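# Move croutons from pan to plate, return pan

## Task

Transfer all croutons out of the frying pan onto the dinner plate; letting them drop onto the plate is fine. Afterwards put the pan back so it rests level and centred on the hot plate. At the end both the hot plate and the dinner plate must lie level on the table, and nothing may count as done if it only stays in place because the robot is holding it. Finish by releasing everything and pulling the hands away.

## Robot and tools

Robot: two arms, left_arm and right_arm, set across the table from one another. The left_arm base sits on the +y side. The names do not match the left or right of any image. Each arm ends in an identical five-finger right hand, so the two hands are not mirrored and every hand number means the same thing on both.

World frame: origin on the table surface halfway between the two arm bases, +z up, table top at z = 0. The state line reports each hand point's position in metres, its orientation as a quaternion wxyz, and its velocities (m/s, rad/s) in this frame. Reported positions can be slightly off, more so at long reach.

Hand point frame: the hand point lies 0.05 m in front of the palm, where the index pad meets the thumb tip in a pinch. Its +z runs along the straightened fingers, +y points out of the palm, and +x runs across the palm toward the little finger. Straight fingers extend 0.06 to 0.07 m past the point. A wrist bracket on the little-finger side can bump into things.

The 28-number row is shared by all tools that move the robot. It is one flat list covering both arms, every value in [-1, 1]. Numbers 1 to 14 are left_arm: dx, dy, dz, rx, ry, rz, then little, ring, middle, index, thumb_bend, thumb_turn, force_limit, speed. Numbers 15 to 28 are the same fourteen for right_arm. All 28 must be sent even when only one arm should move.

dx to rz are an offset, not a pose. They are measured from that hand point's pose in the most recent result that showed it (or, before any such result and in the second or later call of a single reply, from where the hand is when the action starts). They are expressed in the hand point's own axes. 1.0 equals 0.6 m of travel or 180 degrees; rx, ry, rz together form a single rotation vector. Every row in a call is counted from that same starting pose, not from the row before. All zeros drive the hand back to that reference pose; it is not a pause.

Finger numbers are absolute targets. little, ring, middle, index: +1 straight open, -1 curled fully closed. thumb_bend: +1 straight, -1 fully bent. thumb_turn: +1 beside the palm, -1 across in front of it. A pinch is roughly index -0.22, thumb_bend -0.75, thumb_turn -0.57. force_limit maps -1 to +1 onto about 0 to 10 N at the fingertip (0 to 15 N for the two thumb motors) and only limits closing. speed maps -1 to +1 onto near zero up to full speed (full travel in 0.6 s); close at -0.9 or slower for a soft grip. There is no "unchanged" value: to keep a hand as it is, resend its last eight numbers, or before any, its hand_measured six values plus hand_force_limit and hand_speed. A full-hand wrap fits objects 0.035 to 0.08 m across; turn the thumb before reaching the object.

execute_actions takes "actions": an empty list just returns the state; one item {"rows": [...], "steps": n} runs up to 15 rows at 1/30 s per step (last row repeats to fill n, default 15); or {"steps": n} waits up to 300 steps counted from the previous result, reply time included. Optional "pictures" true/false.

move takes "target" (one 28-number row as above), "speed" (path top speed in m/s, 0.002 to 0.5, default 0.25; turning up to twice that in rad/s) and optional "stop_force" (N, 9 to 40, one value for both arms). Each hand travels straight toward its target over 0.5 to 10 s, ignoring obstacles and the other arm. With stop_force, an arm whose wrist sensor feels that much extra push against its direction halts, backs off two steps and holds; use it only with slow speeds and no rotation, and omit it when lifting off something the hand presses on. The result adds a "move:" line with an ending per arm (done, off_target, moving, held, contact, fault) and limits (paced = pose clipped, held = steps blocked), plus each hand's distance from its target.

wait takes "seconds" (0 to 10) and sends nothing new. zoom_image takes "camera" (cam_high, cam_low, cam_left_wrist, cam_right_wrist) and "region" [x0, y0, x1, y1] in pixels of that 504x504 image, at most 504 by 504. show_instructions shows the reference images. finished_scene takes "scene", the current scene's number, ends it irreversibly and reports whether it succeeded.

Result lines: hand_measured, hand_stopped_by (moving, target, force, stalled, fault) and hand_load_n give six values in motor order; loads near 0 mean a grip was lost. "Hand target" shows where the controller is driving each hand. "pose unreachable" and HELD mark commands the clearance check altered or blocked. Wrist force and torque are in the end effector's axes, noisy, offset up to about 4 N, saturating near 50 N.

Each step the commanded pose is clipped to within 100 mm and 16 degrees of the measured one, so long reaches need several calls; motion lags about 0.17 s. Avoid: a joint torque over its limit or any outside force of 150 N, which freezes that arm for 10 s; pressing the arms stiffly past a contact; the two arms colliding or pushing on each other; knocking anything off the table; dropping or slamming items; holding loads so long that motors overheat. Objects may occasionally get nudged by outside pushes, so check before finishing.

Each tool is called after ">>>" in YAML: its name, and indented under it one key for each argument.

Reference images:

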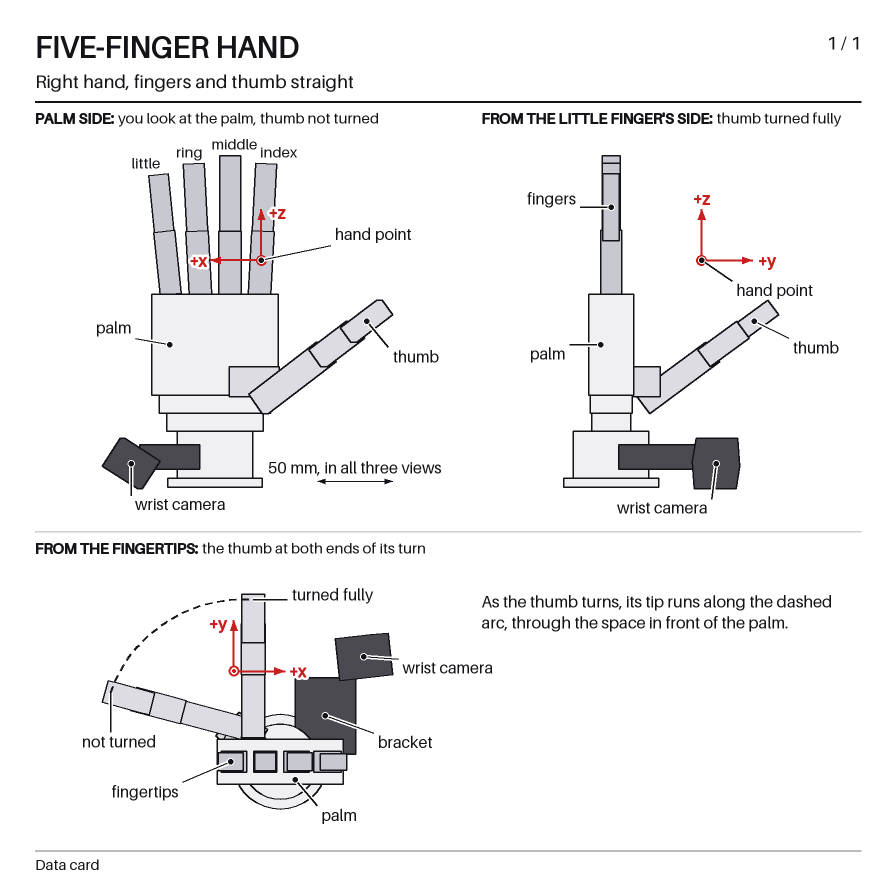

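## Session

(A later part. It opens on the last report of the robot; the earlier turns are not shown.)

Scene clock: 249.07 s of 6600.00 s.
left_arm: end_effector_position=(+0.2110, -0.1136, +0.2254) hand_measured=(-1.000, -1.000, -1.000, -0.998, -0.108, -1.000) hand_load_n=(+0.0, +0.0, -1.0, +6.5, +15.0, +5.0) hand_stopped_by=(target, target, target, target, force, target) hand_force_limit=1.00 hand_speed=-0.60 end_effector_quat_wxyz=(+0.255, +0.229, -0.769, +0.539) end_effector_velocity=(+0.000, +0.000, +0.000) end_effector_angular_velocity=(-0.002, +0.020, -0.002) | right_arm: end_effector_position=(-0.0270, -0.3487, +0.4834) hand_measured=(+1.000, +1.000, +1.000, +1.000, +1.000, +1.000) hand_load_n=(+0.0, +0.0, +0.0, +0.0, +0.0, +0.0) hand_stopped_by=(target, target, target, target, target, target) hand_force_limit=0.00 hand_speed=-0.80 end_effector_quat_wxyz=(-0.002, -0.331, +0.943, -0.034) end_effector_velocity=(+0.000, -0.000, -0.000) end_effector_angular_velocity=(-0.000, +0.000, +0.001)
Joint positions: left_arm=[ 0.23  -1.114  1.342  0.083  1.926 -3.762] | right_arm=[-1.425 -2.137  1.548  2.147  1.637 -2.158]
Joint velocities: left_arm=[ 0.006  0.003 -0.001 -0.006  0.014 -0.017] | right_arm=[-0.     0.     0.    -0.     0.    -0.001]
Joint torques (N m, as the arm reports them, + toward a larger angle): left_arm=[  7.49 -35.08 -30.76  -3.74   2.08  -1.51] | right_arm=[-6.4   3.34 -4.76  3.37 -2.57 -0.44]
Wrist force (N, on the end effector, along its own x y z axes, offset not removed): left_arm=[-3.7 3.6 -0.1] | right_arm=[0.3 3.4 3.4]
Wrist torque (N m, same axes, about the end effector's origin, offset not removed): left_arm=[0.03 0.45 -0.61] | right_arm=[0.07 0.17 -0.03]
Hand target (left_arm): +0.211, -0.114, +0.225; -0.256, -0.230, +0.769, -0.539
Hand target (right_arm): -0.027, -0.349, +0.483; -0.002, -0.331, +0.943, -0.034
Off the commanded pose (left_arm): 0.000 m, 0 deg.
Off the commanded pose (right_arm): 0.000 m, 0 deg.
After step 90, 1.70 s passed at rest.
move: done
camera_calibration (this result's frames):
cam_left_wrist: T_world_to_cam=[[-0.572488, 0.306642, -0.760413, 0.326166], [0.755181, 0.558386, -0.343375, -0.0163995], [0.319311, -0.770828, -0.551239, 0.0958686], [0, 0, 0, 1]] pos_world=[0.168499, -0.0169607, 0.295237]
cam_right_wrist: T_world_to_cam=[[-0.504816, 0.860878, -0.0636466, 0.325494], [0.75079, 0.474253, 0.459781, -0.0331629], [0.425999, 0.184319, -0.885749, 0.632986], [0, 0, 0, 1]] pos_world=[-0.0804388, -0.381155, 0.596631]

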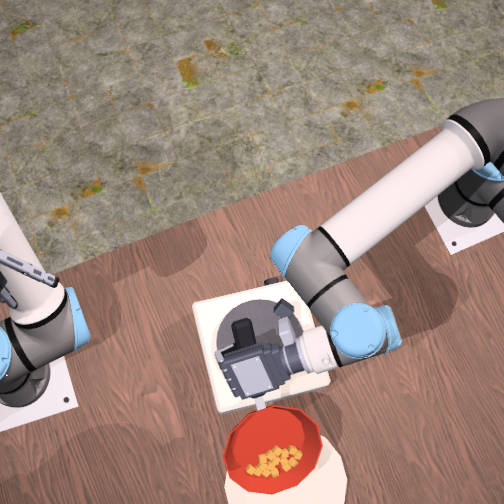

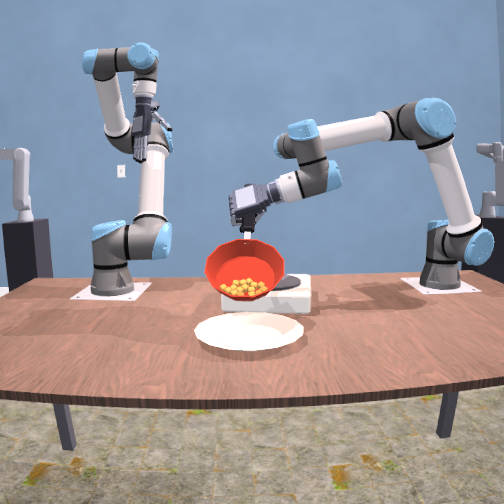

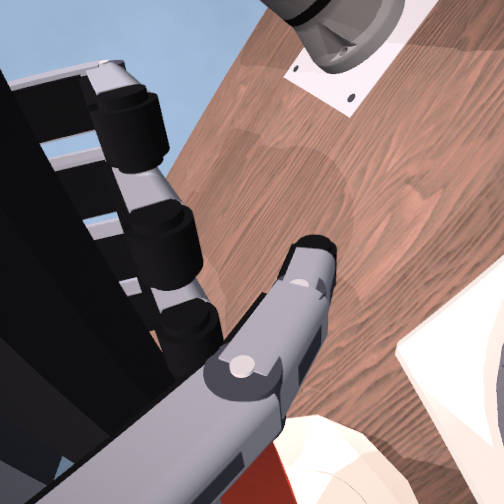

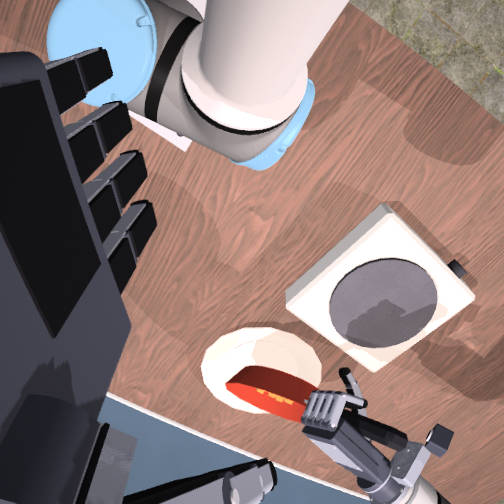

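>>> move:
  target: [0.001,-0.1175,-0.0717,0,0.0416,-0.103,-1,-1,-1,-1,-0.9,-1,1,-0.6, 0,0,0,0,0,0,1,1,1,1,1,1,0,-0.8]
  speed: 0.04

>>> zoom_image:
  camera: "cam_low"
  region: [170, 160, 350, 370]

Scene clock: 261.70 s of 6600.00 s.
left_arm: end_effector_position=(+0.2607, -0.0949, +0.2883) hand_measured=(-1.000, -1.000, -1.000, -1.000, -0.106, -1.000) hand_load_n=(+0.0, +0.0, -1.0, +0.5, +15.0, +4.5) hand_stopped_by=(target, target, target, target, force, target) hand_force_limit=1.00 hand_speed=-0.60 end_effector_quat_wxyz=(+0.388, +0.314, -0.704, +0.505) end_effector_velocity=(+0.003, +0.001, +0.002) end_effector_angular_velocity=(-0.002, +0.011, +0.002) | right_arm: end_effector_position=(-0.0270, -0.3487, +0.4834) hand_measured=(+1.000, +1.000, +1.000, +1.000, +1.000, +1.000) hand_load_n=(+0.0, +0.0, +0.0, +0.0, +0.0, +0.0) hand_stopped_by=(target, target, target, target, target, target) hand_force_limit=0.00 hand_speed=-0.80 end_effector_quat_wxyz=(-0.002, -0.331, +0.943, -0.034) end_effector_velocity=(+0.000, +0.000, +0.000) end_effector_angular_velocity=(+0.001, +0.000, -0.001)
Joint positions: left_arm=[ 0.4   -1.078  1.205  0.106  2.182 -4.08 ] | right_arm=[-1.425 -2.137  1.548  2.147  1.637 -2.158]
Joint velocities: left_arm=[ 0.006  0.002 -0.005 -0.001  0.006 -0.012] | right_arm=[-0.     0.001 -0.    -0.    -0.001  0.001]
Joint torques (N m, as the arm reports them, + toward a larger angle): left_arm=[  8.18 -33.28 -27.93  -2.93   1.78  -1.85] | right_arm=[-7.49  2.94 -5.48  3.46 -2.55 -0.83]
Wrist force (N, on the end effector, along its own x y z axes, offset not removed): left_arm=[-0.3 -0.5 -0.5] | right_arm=[-1.9 1.8 -1.2]
Wrist torque (N m, same axes, about the end effector's origin, offset not removed): left_arm=[-0.20 0.12 0.00] | right_arm=[0.28 0.49 -0.02]
Hand target (left_arm): +0.261, -0.095, +0.289; -0.388, -0.314, +0.704, -0.505
Hand target (right_arm): -0.027, -0.349, +0.483; -0.002, -0.331, +0.943, -0.034
Off the commanded pose (left_arm): 0.000 m, 0 deg.
Off the commanded pose (right_arm): 0.000 m, 0 deg.
After step 90, 5.00 s passed at rest.
move: done
camera_calibration (this result's frames):
cam_left_wrist: T_world_to_cam=[[-0.79796, 0.284049, -0.531578, 0.387401], [0.590987, 0.541862, -0.597596, 0.0716896], [0.118295, -0.791013, -0.600253, 0.19363], [0, 0, 0, 1]] pos_world=[0.243858, 0.00427736, 0.365002]
cam_right_wrist: T_world_to_cam=[[-0.504816, 0.860878, -0.0636466, 0.325494], [0.75079, 0.474253, 0.45978, -0.0331626], [0.425999, 0.184319, -0.885749, 0.632987], [0, 0, 0, 1]] pos_world=[-0.0804389, -0.381155, 0.596631]

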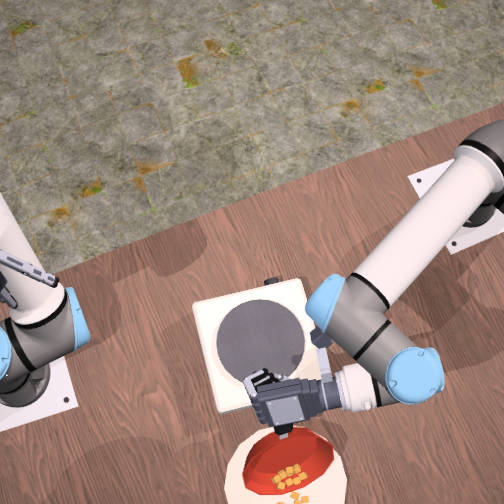

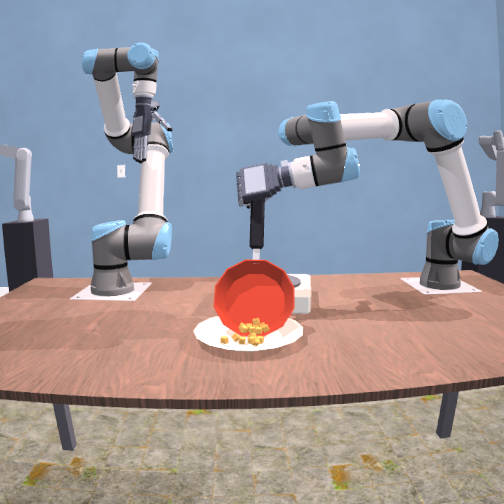

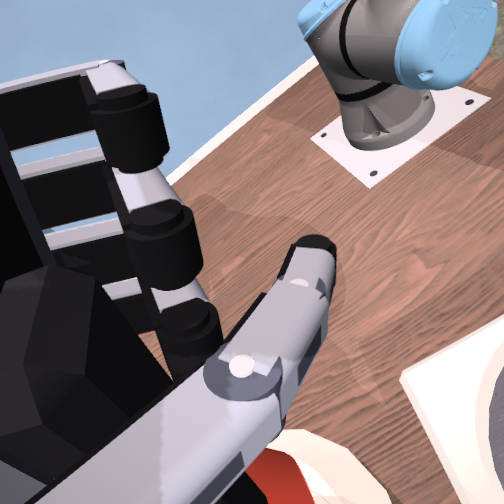

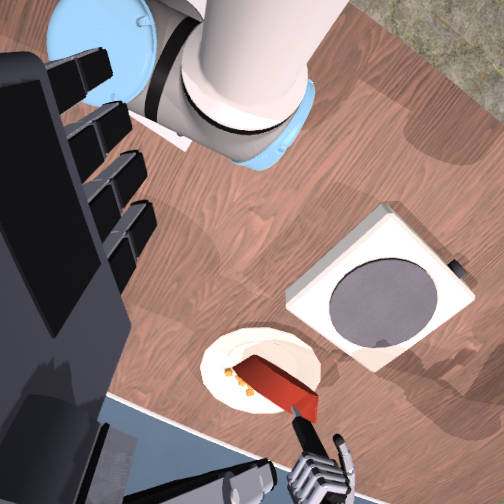

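Region (170, 160, 350, 370) of cam_low's 504x504 image, scaled by 2.400, with more detail than that image has; it fills the left 432 columns of this view, and the rest is white.

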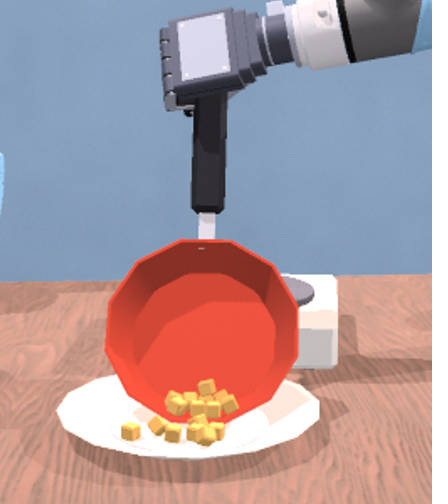

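>>> move:
  target: [0,0,0,0,0,0,-1,-1,-1,-1,0.05,-1,1,-0.9, 0,0,0,0,0,0,1,1,1,1,1,1,0,-0.8]

>>> zoom_image:
  camera: "cam_low"
  region: [200, 150, 330, 280]

>>> zoom_image:
  camera: "cam_high"
  region: [200, 340, 400, 504]

Scene clock: 274.80 s of 6600.00 s.
left_arm: end_effector_position=(+0.2607, -0.0949, +0.2883) hand_measured=(-1.000, -1.000, -1.000, -1.000, +0.056, -1.000) hand_load_n=(+0.0, +0.0, +0.5, +0.5, +5.0, +1.5) hand_stopped_by=(target, target, target, target, target, target) hand_force_limit=1.00 hand_speed=-0.90 end_effector_quat_wxyz=(+0.388, +0.314, -0.704, +0.505) end_effector_velocity=(-0.002, -0.000, -0.001) end_effector_angular_velocity=(+0.002, +0.002, -0.002) | right_arm: end_effector_position=(-0.0270, -0.3487, +0.4834) hand_measured=(+1.000, +1.000, +1.000, +1.000, +1.000, +1.000) hand_load_n=(+0.0, +0.0, +0.0, +0.0, +0.0, +0.0) hand_stopped_by=(target, target, target, target, target, target) hand_force_limit=0.00 hand_speed=-0.80 end_effector_quat_wxyz=(-0.002, -0.331, +0.943, -0.034) end_effector_velocity=(-0.000, -0.000, -0.000) end_effector_angular_velocity=(-0.001, +0.000, +0.001)
Joint positions: left_arm=[ 0.4   -1.078  1.205  0.106  2.182 -4.08 ] | right_arm=[-1.425 -2.137  1.548  2.147  1.637 -2.158]
Joint velocities: left_arm=[-0.002 -0.     0.001  0.001 -0.    -0.001] | right_arm=[ 0.    -0.     0.001  0.001  0.001 -0.   ]
Joint torques (N m, as the arm reports them, + toward a larger angle): left_arm=[ -7.39 -46.27 -13.19   0.69  -1.8    1.88] | right_arm=[-6.55  3.09 -4.71  3.15 -2.54 -0.51]
Wrist force (N, on the end effector, along its own x y z axes, offset not removed): left_arm=[0.8 0.5 -2.7] | right_arm=[-2.0 0.3 0.0]
Wrist torque (N m, same axes, about the end effector's origin, offset not removed): left_arm=[0.04 0.11 0.07] | right_arm=[-0.06 0.43 -0.24]
Hand target (left_arm): +0.261, -0.095, +0.288; -0.388, -0.314, +0.704, -0.505
Hand target (right_arm): -0.027, -0.349, +0.483; -0.002, -0.331, +0.943, -0.034
Off the commanded pose (left_arm): 0.000 m, 0 deg.
Off the commanded pose (right_arm): 0.000 m, 0 deg.
After step 90, 8.27 s passed at rest.
move: done
camera_calibration (this result's frames):
cam_left_wrist: T_world_to_cam=[[-0.79796, 0.284049, -0.531578, 0.387401], [0.590987, 0.541861, -0.597596, 0.0716897], [0.118295, -0.791013, -0.600253, 0.19363], [0, 0, 0, 1]] pos_world=[0.243857, 0.00427739, 0.365003]
cam_right_wrist: T_world_to_cam=[[-0.504816, 0.860878, -0.0636464, 0.325494], [0.75079, 0.474253, 0.45978, -0.0331627], [0.425999, 0.184319, -0.885749, 0.632987], [0, 0, 0, 1]] pos_world=[-0.0804389, -0.381155, 0.596631]

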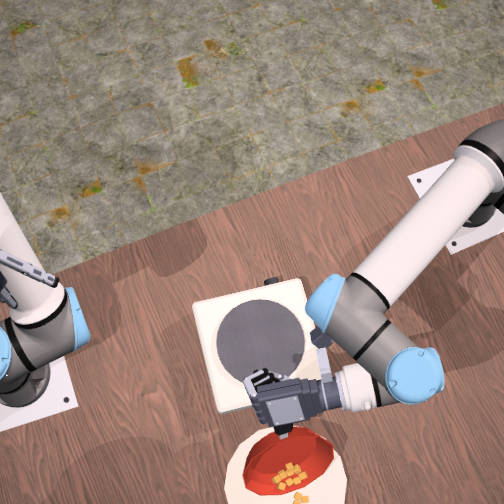

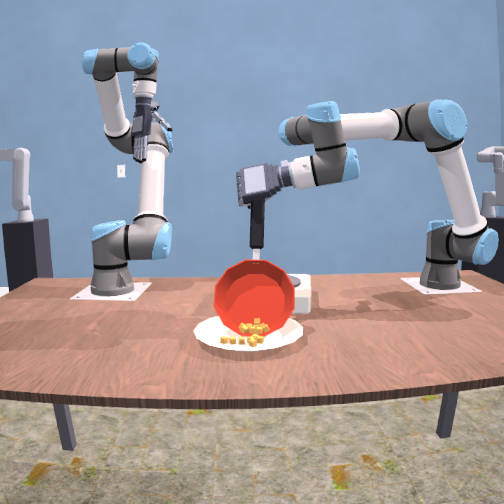

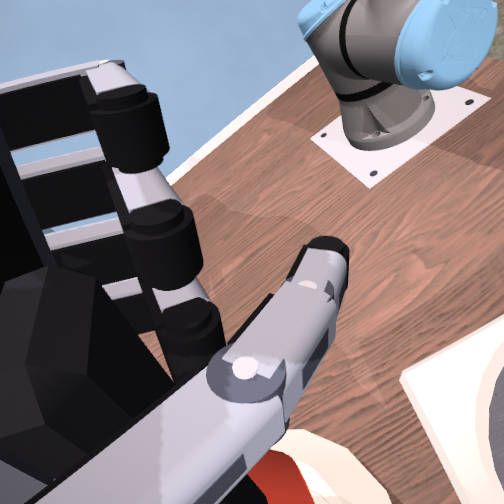

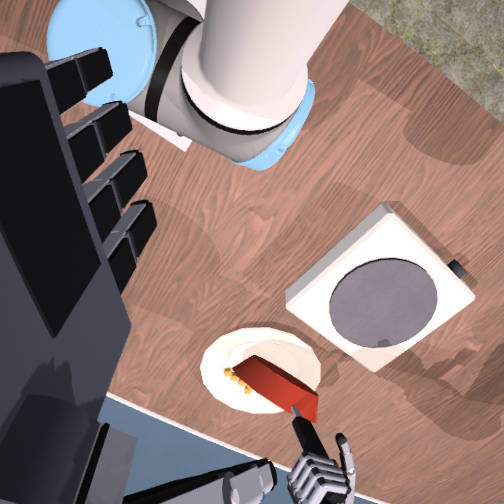

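Region (200, 150, 330, 280) of cam_low's 504x504 image, scaled by 3.877, with more detail than that image has.

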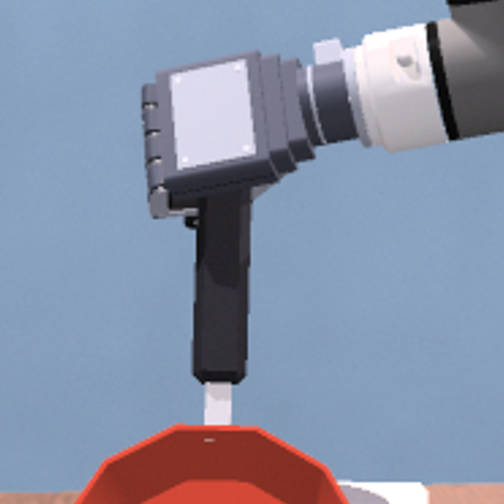

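Region (200, 340, 400, 504) of cam_high's 504x504 image, scaled by 2.520, with more detail than that image has; it fills the top 413 rows of this view, and the rest is white.

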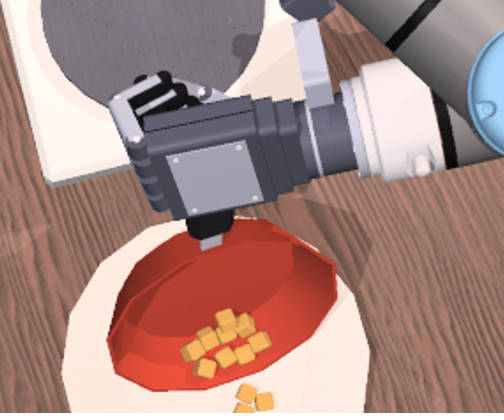

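>>> move:
  target: [-0.11,0,0,0,0,0,-1,-1,-1,-1,0.05,-1,1,-0.9, 0,0,0,0,0,0,1,1,1,1,1,1,0,-0.8]
  speed: 0.012
  stop_force: 9

>>> zoom_image:
  camera: "cam_low"
  region: [170, 160, 350, 370]

Scene clock: 288.50 s of 6600.00 s.
left_arm: end_effector_position=(+0.2938, -0.0916, +0.2317) hand_measured=(-1.000, -1.000, -1.000, -1.000, +0.056, -1.000) hand_load_n=(+0.0, +0.0, +0.5, +2.0, +5.0, +1.5) hand_stopped_by=(target, target, target, target, target, target) hand_force_limit=1.00 hand_speed=-0.90 end_effector_quat_wxyz=(+0.388, +0.314, -0.704, +0.505) end_effector_velocity=(+0.003, -0.001, -0.002) end_effector_angular_velocity=(-0.002, -0.002, +0.002) | right_arm: end_effector_position=(-0.0270, -0.3487, +0.4834) hand_measured=(+1.000, +1.000, +1.000, +1.000, +1.000, +1.000) hand_load_n=(+0.0, +0.0, +0.0, +0.0, +0.0, +0.0) hand_stopped_by=(target, target, target, target, target, target) hand_force_limit=0.00 hand_speed=-0.80 end_effector_quat_wxyz=(-0.002, -0.331, +0.943, -0.034) end_effector_velocity=(-0.000, +0.000, -0.000) end_effector_angular_velocity=(+0.002, +0.001, -0.001)
Joint positions: left_arm=[ 0.455 -1.007  1.241  0.008  2.235 -4.064] | right_arm=[-1.425 -2.137  1.548  2.147  1.637 -2.158]
Joint velocities: left_arm=[ 0.003  0.004 -0.001 -0.005  0.001  0.001] | right_arm=[-0.    -0.     0.001  0.    -0.002  0.001]
Joint torques (N m, as the arm reports them, + toward a larger angle): left_arm=[  9.34 -33.91 -11.58  -2.68   1.47   2.2 ] | right_arm=[-6.99  3.58 -4.13  3.24 -2.52 -0.49]
Wrist force (N, on the end effector, along its own x y z axes, offset not removed): left_arm=[3.1 1.2 -2.6] | right_arm=[3.1 2.0 -5.6]
Wrist torque (N m, same axes, about the end effector's origin, offset not removed): left_arm=[0.06 0.07 -0.05] | right_arm=[0.58 -0.12 0.01]
Hand target (left_arm): +0.294, -0.092, +0.231; -0.388, -0.314, +0.704, -0.505
Hand target (right_arm): -0.027, -0.349, +0.483; -0.002, -0.331, +0.943, -0.034
Off the commanded pose (left_arm): 0.000 m, 0 deg.
Off the commanded pose (right_arm): 0.000 m, 0 deg.
After step 90, 4.97 s passed at rest.
move: done
camera_calibration (this result's frames):
cam_left_wrist: T_world_to_cam=[[-0.797957, 0.284043, -0.531587, 0.382747], [0.590989, 0.541868, -0.597588, 0.0165515], [0.118309, -0.791011, -0.600253, 0.158348], [0, 0, 0, 1]] pos_world=[0.2769, 0.00757018, 0.308403]
cam_right_wrist: T_world_to_cam=[[-0.504816, 0.860877, -0.0636465, 0.325494], [0.75079, 0.474254, 0.45978, -0.0331626], [0.425999, 0.184319, -0.885749, 0.632987], [0, 0, 0, 1]] pos_world=[-0.0804389, -0.381155, 0.596631]

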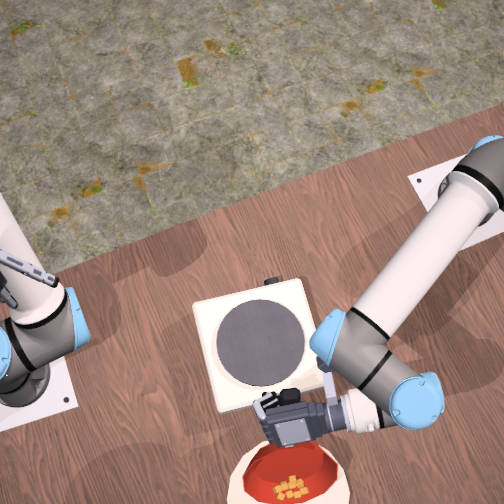

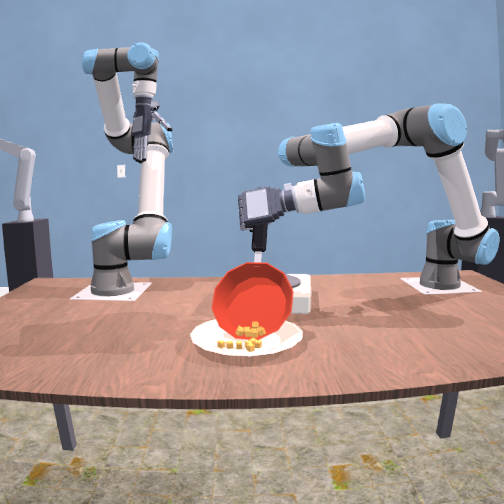

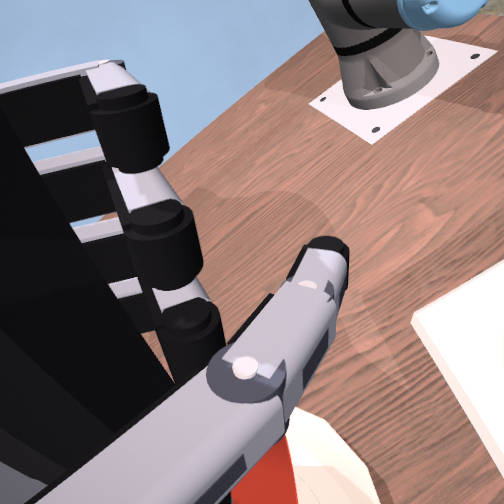

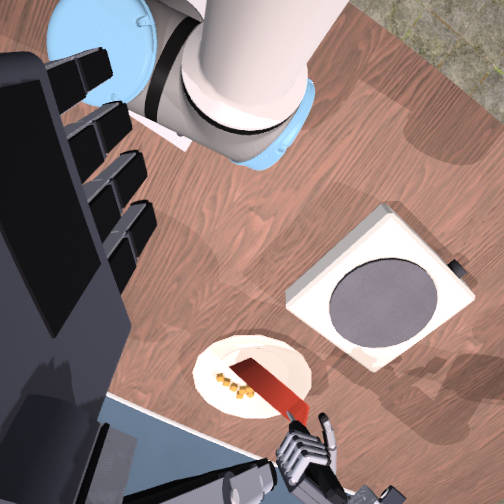

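Region (170, 160, 350, 370) of cam_low's 504x504 image, scaled by 2.400, with more detail than that image has; it fills the left 432 columns of this view, and the rest is white.

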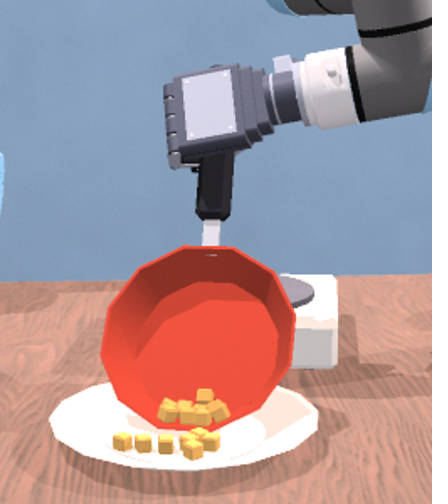

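>>> move:
  target: [0,0,0,0,0,0,-1,-1,-1,-1,-0.9,-1,1,-0.6, 0,0,0,0,0,0,1,1,1,1,1,1,0,-0.8]

>>> move:
  target: [0.015,-0.133,-0.041,0,0.0416,-0.103,-1,-1,-1,-1,-0.9,-1,1,-0.6, 0,0,0,0,0,0,1,1,1,1,1,1,0,-0.8]
  speed: 0.025

>>> zoom_image:
  camera: "cam_low"
  region: [170, 160, 350, 370]

Scene clock: 301.67 s of 6600.00 s.
left_arm: end_effector_position=(+0.2939, -0.0916, +0.2316) hand_measured=(-1.000, -1.000, -1.000, -1.000, -0.106, -1.000) hand_load_n=(+0.0, +0.0, -1.0, +2.5, +15.0, +5.0) hand_stopped_by=(target, target, target, target, force, target) hand_force_limit=1.00 hand_speed=-0.60 end_effector_quat_wxyz=(+0.388, +0.314, -0.704, +0.505) end_effector_velocity=(+0.001, +0.001, +0.000) end_effector_angular_velocity=(-0.000, -0.002, +0.003) | right_arm: end_effector_position=(-0.0270, -0.3487, +0.4834) hand_measured=(+1.000, +1.000, +1.000, +1.000, +1.000, +1.000) hand_load_n=(+0.0, +0.0, +0.0, +0.0, +0.0, +0.0) hand_stopped_by=(target, target, target, target, target, target) hand_force_limit=0.00 hand_speed=-0.80 end_effector_quat_wxyz=(-0.002, -0.331, +0.943, -0.034) end_effector_velocity=(-0.000, +0.000, +0.000) end_effector_angular_velocity=(+0.001, -0.001, +0.000)
Joint positions: left_arm=[ 0.455 -1.007  1.241  0.008  2.235 -4.064] | right_arm=[-1.425 -2.137  1.548  2.147  1.637 -2.158]
Joint velocities: left_arm=[ 0.001 -0.001  0.001 -0.    -0.002  0.002] | right_arm=[ 0.    -0.001 -0.    -0.    -0.001 -0.   ]
Joint torques (N m, as the arm reports them, + toward a larger angle): left_arm=[ -7.57 -51.22 -28.31   0.22  -1.65  -0.02] | right_arm=[-7.06  2.04 -4.79  3.22 -2.64 -0.41]
Wrist force (N, on the end effector, along its own x y z axes, offset not removed): left_arm=[-4.0 2.1 -0.5] | right_arm=[-2.2 -1.1 1.4]
Wrist torque (N m, same axes, about the end effector's origin, offset not removed): left_arm=[-0.04 0.41 -0.38] | right_arm=[-0.56 0.29 -0.06]
Hand target (left_arm): +0.294, -0.092, +0.232; -0.388, -0.314, +0.704, -0.505
Hand target (right_arm): -0.027, -0.349, +0.483; -0.002, -0.331, +0.943, -0.034
Off the commanded pose (left_arm): 0.000 m, 0 deg.
Off the commanded pose (right_arm): 0.000 m, 0 deg.
After step 90, 9.43 s passed at rest.
move: done
camera_calibration (this result's frames):
cam_left_wrist: T_world_to_cam=[[-0.797954, 0.283996, -0.531616, 0.382768], [0.590971, 0.541953, -0.597528, 0.0164467], [0.118415, -0.79097, -0.600287, 0.158303], [0, 0, 0, 1]] pos_world=[0.276966, 0.00759493, 0.30834]
cam_right_wrist: T_world_to_cam=[[-0.504816, 0.860878, -0.0636463, 0.325494], [0.75079, 0.474253, 0.45978, -0.0331626], [0.425999, 0.184319, -0.885749, 0.632987], [0, 0, 0, 1]] pos_world=[-0.0804389, -0.381155, 0.596631]

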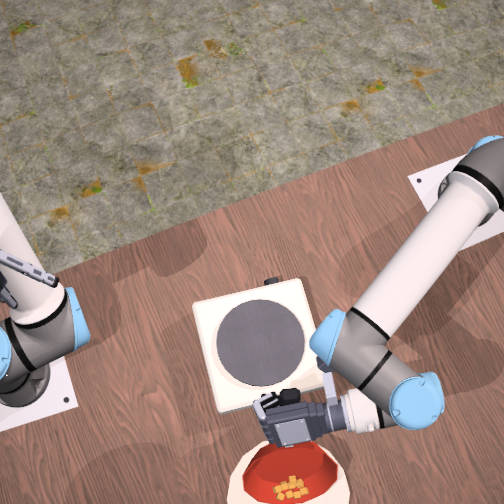

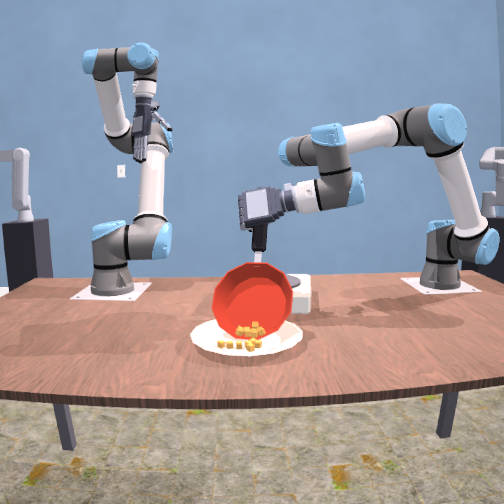

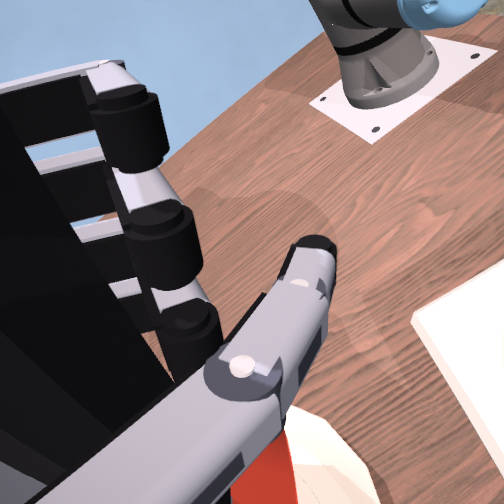

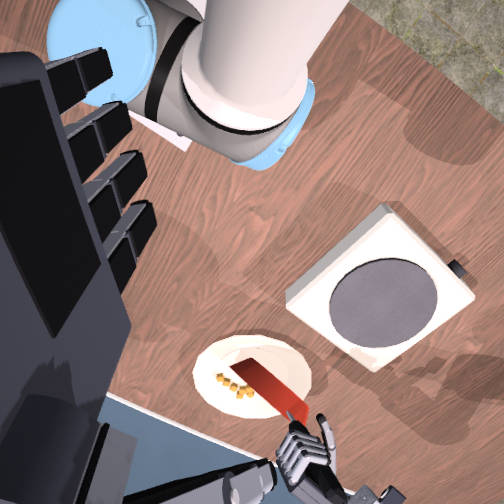

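Scene clock: 308.87 s of 6600.00 s.
left_arm: end_effector_position=(+0.3611, -0.0917, +0.2812) hand_measured=(-1.000, -1.000, -1.000, -1.000, -0.106, -1.000) hand_load_n=(+0.0, +0.0, -1.0, +1.0, +15.0, +4.5) hand_stopped_by=(target, target, target, target, force, target) hand_force_limit=1.00 hand_speed=-0.60 end_effector_quat_wxyz=(+0.508, +0.389, -0.618, +0.456) end_effector_velocity=(+0.001, -0.001, +0.003) end_effector_angular_velocity=(-0.003, +0.012, -0.002) | right_arm: end_effector_position=(-0.0270, -0.3487, +0.4834) hand_measured=(+1.000, +1.000, +1.000, +1.000, +1.000, +1.000) hand_load_n=(+0.0, +0.0, +0.0, +0.0, +0.0, +0.0) hand_stopped_by=(target, target, target, target, target, target) hand_force_limit=0.00 hand_speed=-0.80 end_effector_quat_wxyz=(-0.002, -0.331, +0.943, -0.034) end_effector_velocity=(-0.000, +0.000, -0.000) end_effector_angular_velocity=(+0.001, -0.001, +0.000)
Joint positions: left_arm=[ 0.592 -0.885  1.022 -0.033  2.426 -4.465] | right_arm=[-1.425 -2.137  1.548  2.147  1.637 -2.158]
Joint velocities: left_arm=[ 0.003  0.003 -0.008 -0.005  0.006 -0.017] | right_arm=[-0.    -0.001  0.    -0.    -0.001 -0.   ]
Joint torques (N m, as the arm reports them, + toward a larger angle): left_arm=[  6.85 -39.57 -27.08  -3.07   1.62  -2.08] | right_arm=[-7.01  1.91 -5.68  3.23 -2.84 -0.6 ]
Wrist force (N, on the end effector, along its own x y z axes, offset not removed): left_arm=[1.2 0.8 -2.1] | right_arm=[1.9 -1.7 -3.5]
Wrist torque (N m, same axes, about the end effector's origin, offset not removed): left_arm=[0.06 -0.06 0.08] | right_arm=[-0.16 -0.24 0.21]
Hand target (left_arm): +0.361, -0.092, +0.281; -0.509, -0.390, +0.618, -0.455
Hand target (right_arm): -0.027, -0.349, +0.483; -0.002, -0.331, +0.943, -0.034
Off the commanded pose (left_arm): 0.000 m, 0 deg.
Off the commanded pose (right_arm): 0.000 m, 0 deg.
move: done
camera_calibration (this result's frames):
cam_left_wrist: T_world_to_cam=[[-0.93245, 0.270556, -0.239453, 0.42806], [0.350641, 0.517857, -0.780304, 0.142392], [-0.0871135, -0.811556, -0.577744, 0.246018], [0, 0, 0, 1]] pos_world=[0.370648, 0.0101046, 0.355744]
cam_right_wrist: T_world_to_cam=[[-0.504816, 0.860878, -0.0636466, 0.325494], [0.75079, 0.474253, 0.45978, -0.0331628], [0.425999, 0.184319, -0.885749, 0.632986], [0, 0, 0, 1]] pos_world=[-0.0804389, -0.381155, 0.596631]

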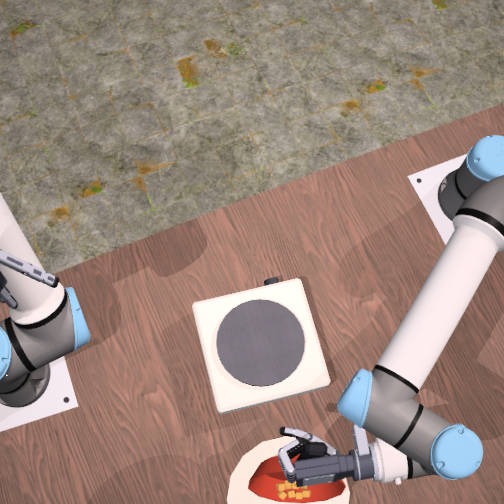

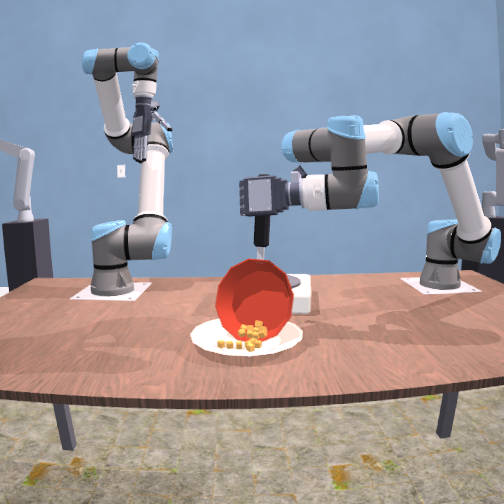

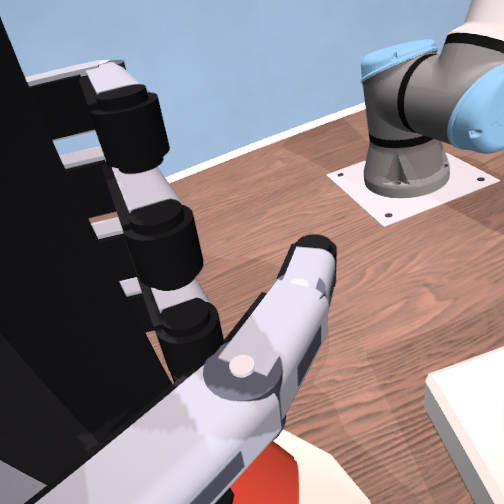

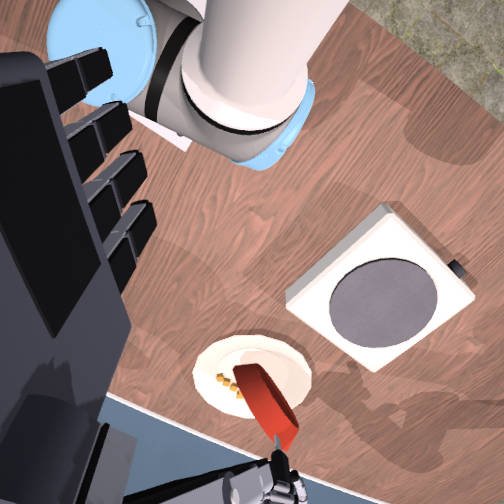

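Region (170, 160, 350, 370) of cam_low's 504x504 image, scaled by 2.400, with more detail than that image has; it fills the left 432 columns of this view, and the rest is white.

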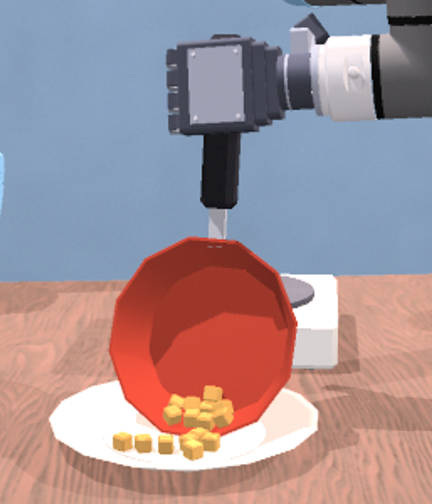

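>>> move:
  target: [0.0107,-0.0505,-0.015,0,0.0416,-0.103,-1,-1,-1,-1,-0.9,-1,1,-0.6, 0,0,0,0,0,0,1,1,1,1,1,1,0,-0.8]
  speed: 0.02

>>> zoom_image:
  camera: "cam_low"
  region: [170, 160, 350, 370]

Scene clock: 326.53 s of 6600.00 s.
left_arm: end_effector_position=(+0.3669, -0.0917, +0.2836) hand_measured=(-1.000, -1.000, -1.000, -1.000, -0.106, -1.000) hand_load_n=(+0.0, +0.0, -1.0, +1.0, +15.0, +4.5) hand_stopped_by=(target, target, target, target, force, target) hand_force_limit=1.00 hand_speed=-0.60 end_effector_quat_wxyz=(+0.529, +0.402, -0.600, +0.445) end_effector_velocity=(-0.000, -0.000, +0.002) end_effector_angular_velocity=(-0.002, -0.002, -0.001) | right_arm: end_effector_position=(-0.0270, -0.3487, +0.4834) hand_measured=(+1.000, +1.000, +1.000, +1.000, +1.000, +1.000) hand_load_n=(+0.0, +0.0, +0.0, +0.0, +0.0, +0.0) hand_stopped_by=(target, target, target, target, target, target) hand_force_limit=0.00 hand_speed=-0.80 end_effector_quat_wxyz=(-0.002, -0.331, +0.943, -0.034) end_effector_velocity=(-0.000, -0.000, +0.000) end_effector_angular_velocity=(-0.001, +0.000, +0.000)
Joint positions: left_arm=[ 0.604 -0.874  1.021 -0.078  2.444 -4.552] | right_arm=[-1.425 -2.137  1.548  2.147  1.637 -2.158]
Joint velocities: left_arm=[-0.    -0.002 -0.    -0.     0.     0.   ] | right_arm=[-0.001 -0.    -0.     0.     0.001 -0.001]
Joint torques (N m, as the arm reports them, + toward a larger angle): left_arm=[ -7.14 -52.59 -27.37   0.38  -2.18   1.92] | right_arm=[-6.92  2.31 -4.03  3.26 -2.68 -0.6 ]
Wrist force (N, on the end effector, along its own x y z axes, offset not removed): left_arm=[2.4 0.8 -1.7] | right_arm=[-0.6 -6.9 -1.6]
Wrist torque (N m, same axes, about the end effector's origin, offset not removed): left_arm=[-0.05 -0.16 0.15] | right_arm=[-1.05 0.22 -0.14]
Hand target (left_arm): +0.367, -0.092, +0.284; +0.529, +0.402, -0.600, +0.445
Hand target (right_arm): -0.027, -0.349, +0.483; -0.002, -0.331, +0.943, -0.034
Off the commanded pose (left_arm): 0.026 m, 16 deg; orientation clipped at the last step of the last action.
Off the commanded pose (right_arm): 0.000 m, 0 deg.
After step 90, 5.77 s passed at rest.
move: held (left_arm); limits=paced,held; held on 214 of 267 steps (left_arm), including the last (left_arm)
pose unreachable (left arm): on one or more control steps of this call this arm could not follow its commanded pose, so it was not sent that pose on those steps. On the call's last step it was still not sent that pose. It may still have moved: this result reports where it is.
cause: the commanded pose would bring two parts of the arm too close to each other (joints 4 (wrist 1) to 6 (wrist 3) lie between them).
camera_calibration (this result's frames):
cam_left_wrist: T_world_to_cam=[[-0.946144, 0.269245, -0.179773, 0.422019], [0.298837, 0.512727, -0.804865, 0.167744], [-0.124532, -0.815241, -0.565574, 0.257858], [0, 0, 0, 1]] pos_world=[0.381274, 0.0105827, 0.356717]
cam_right_wrist: T_world_to_cam=[[-0.504816, 0.860878, -0.0636463, 0.325494], [0.75079, 0.474253, 0.45978, -0.0331627], [0.425999, 0.184319, -0.885749, 0.632987], [0, 0, 0, 1]] pos_world=[-0.0804388, -0.381155, 0.596631]

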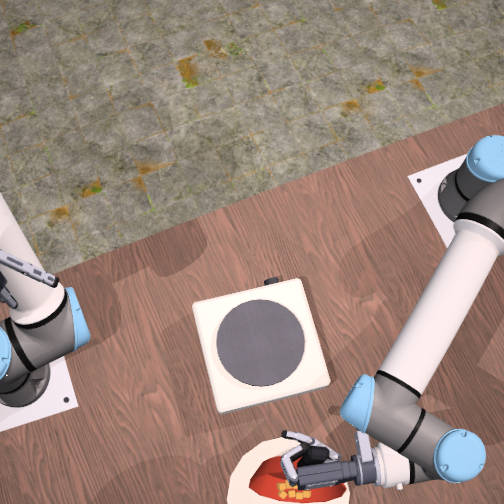

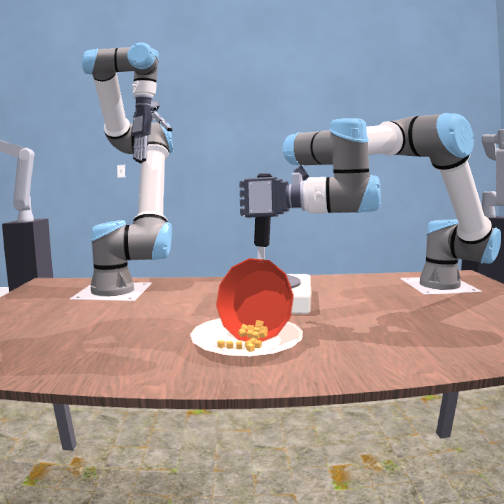

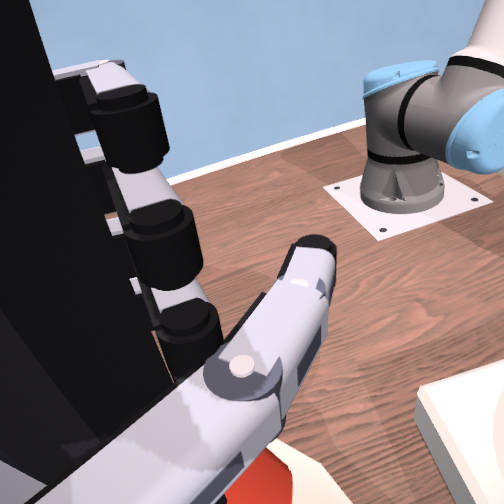

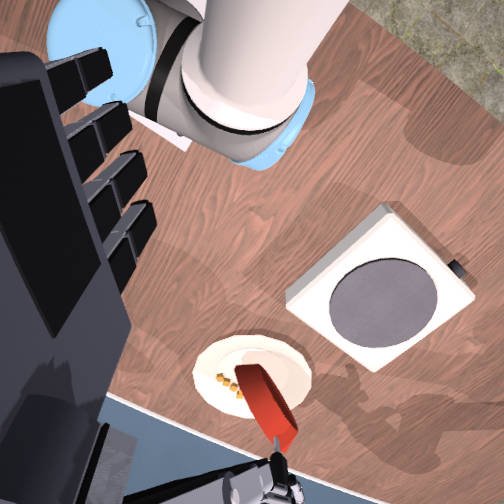

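Region (170, 160, 350, 370) of cam_low's 504x504 image, scaled by 2.400, with more detail than that image has; it fills the left 432 columns of this view, and the rest is white.

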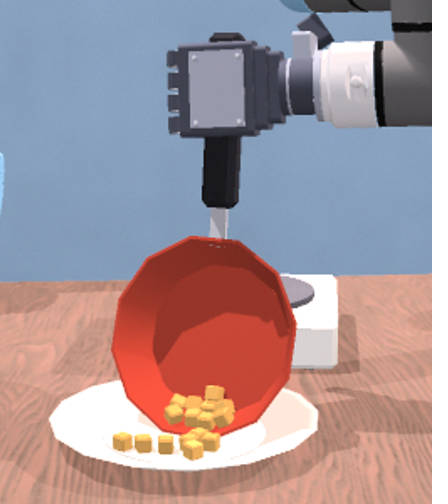

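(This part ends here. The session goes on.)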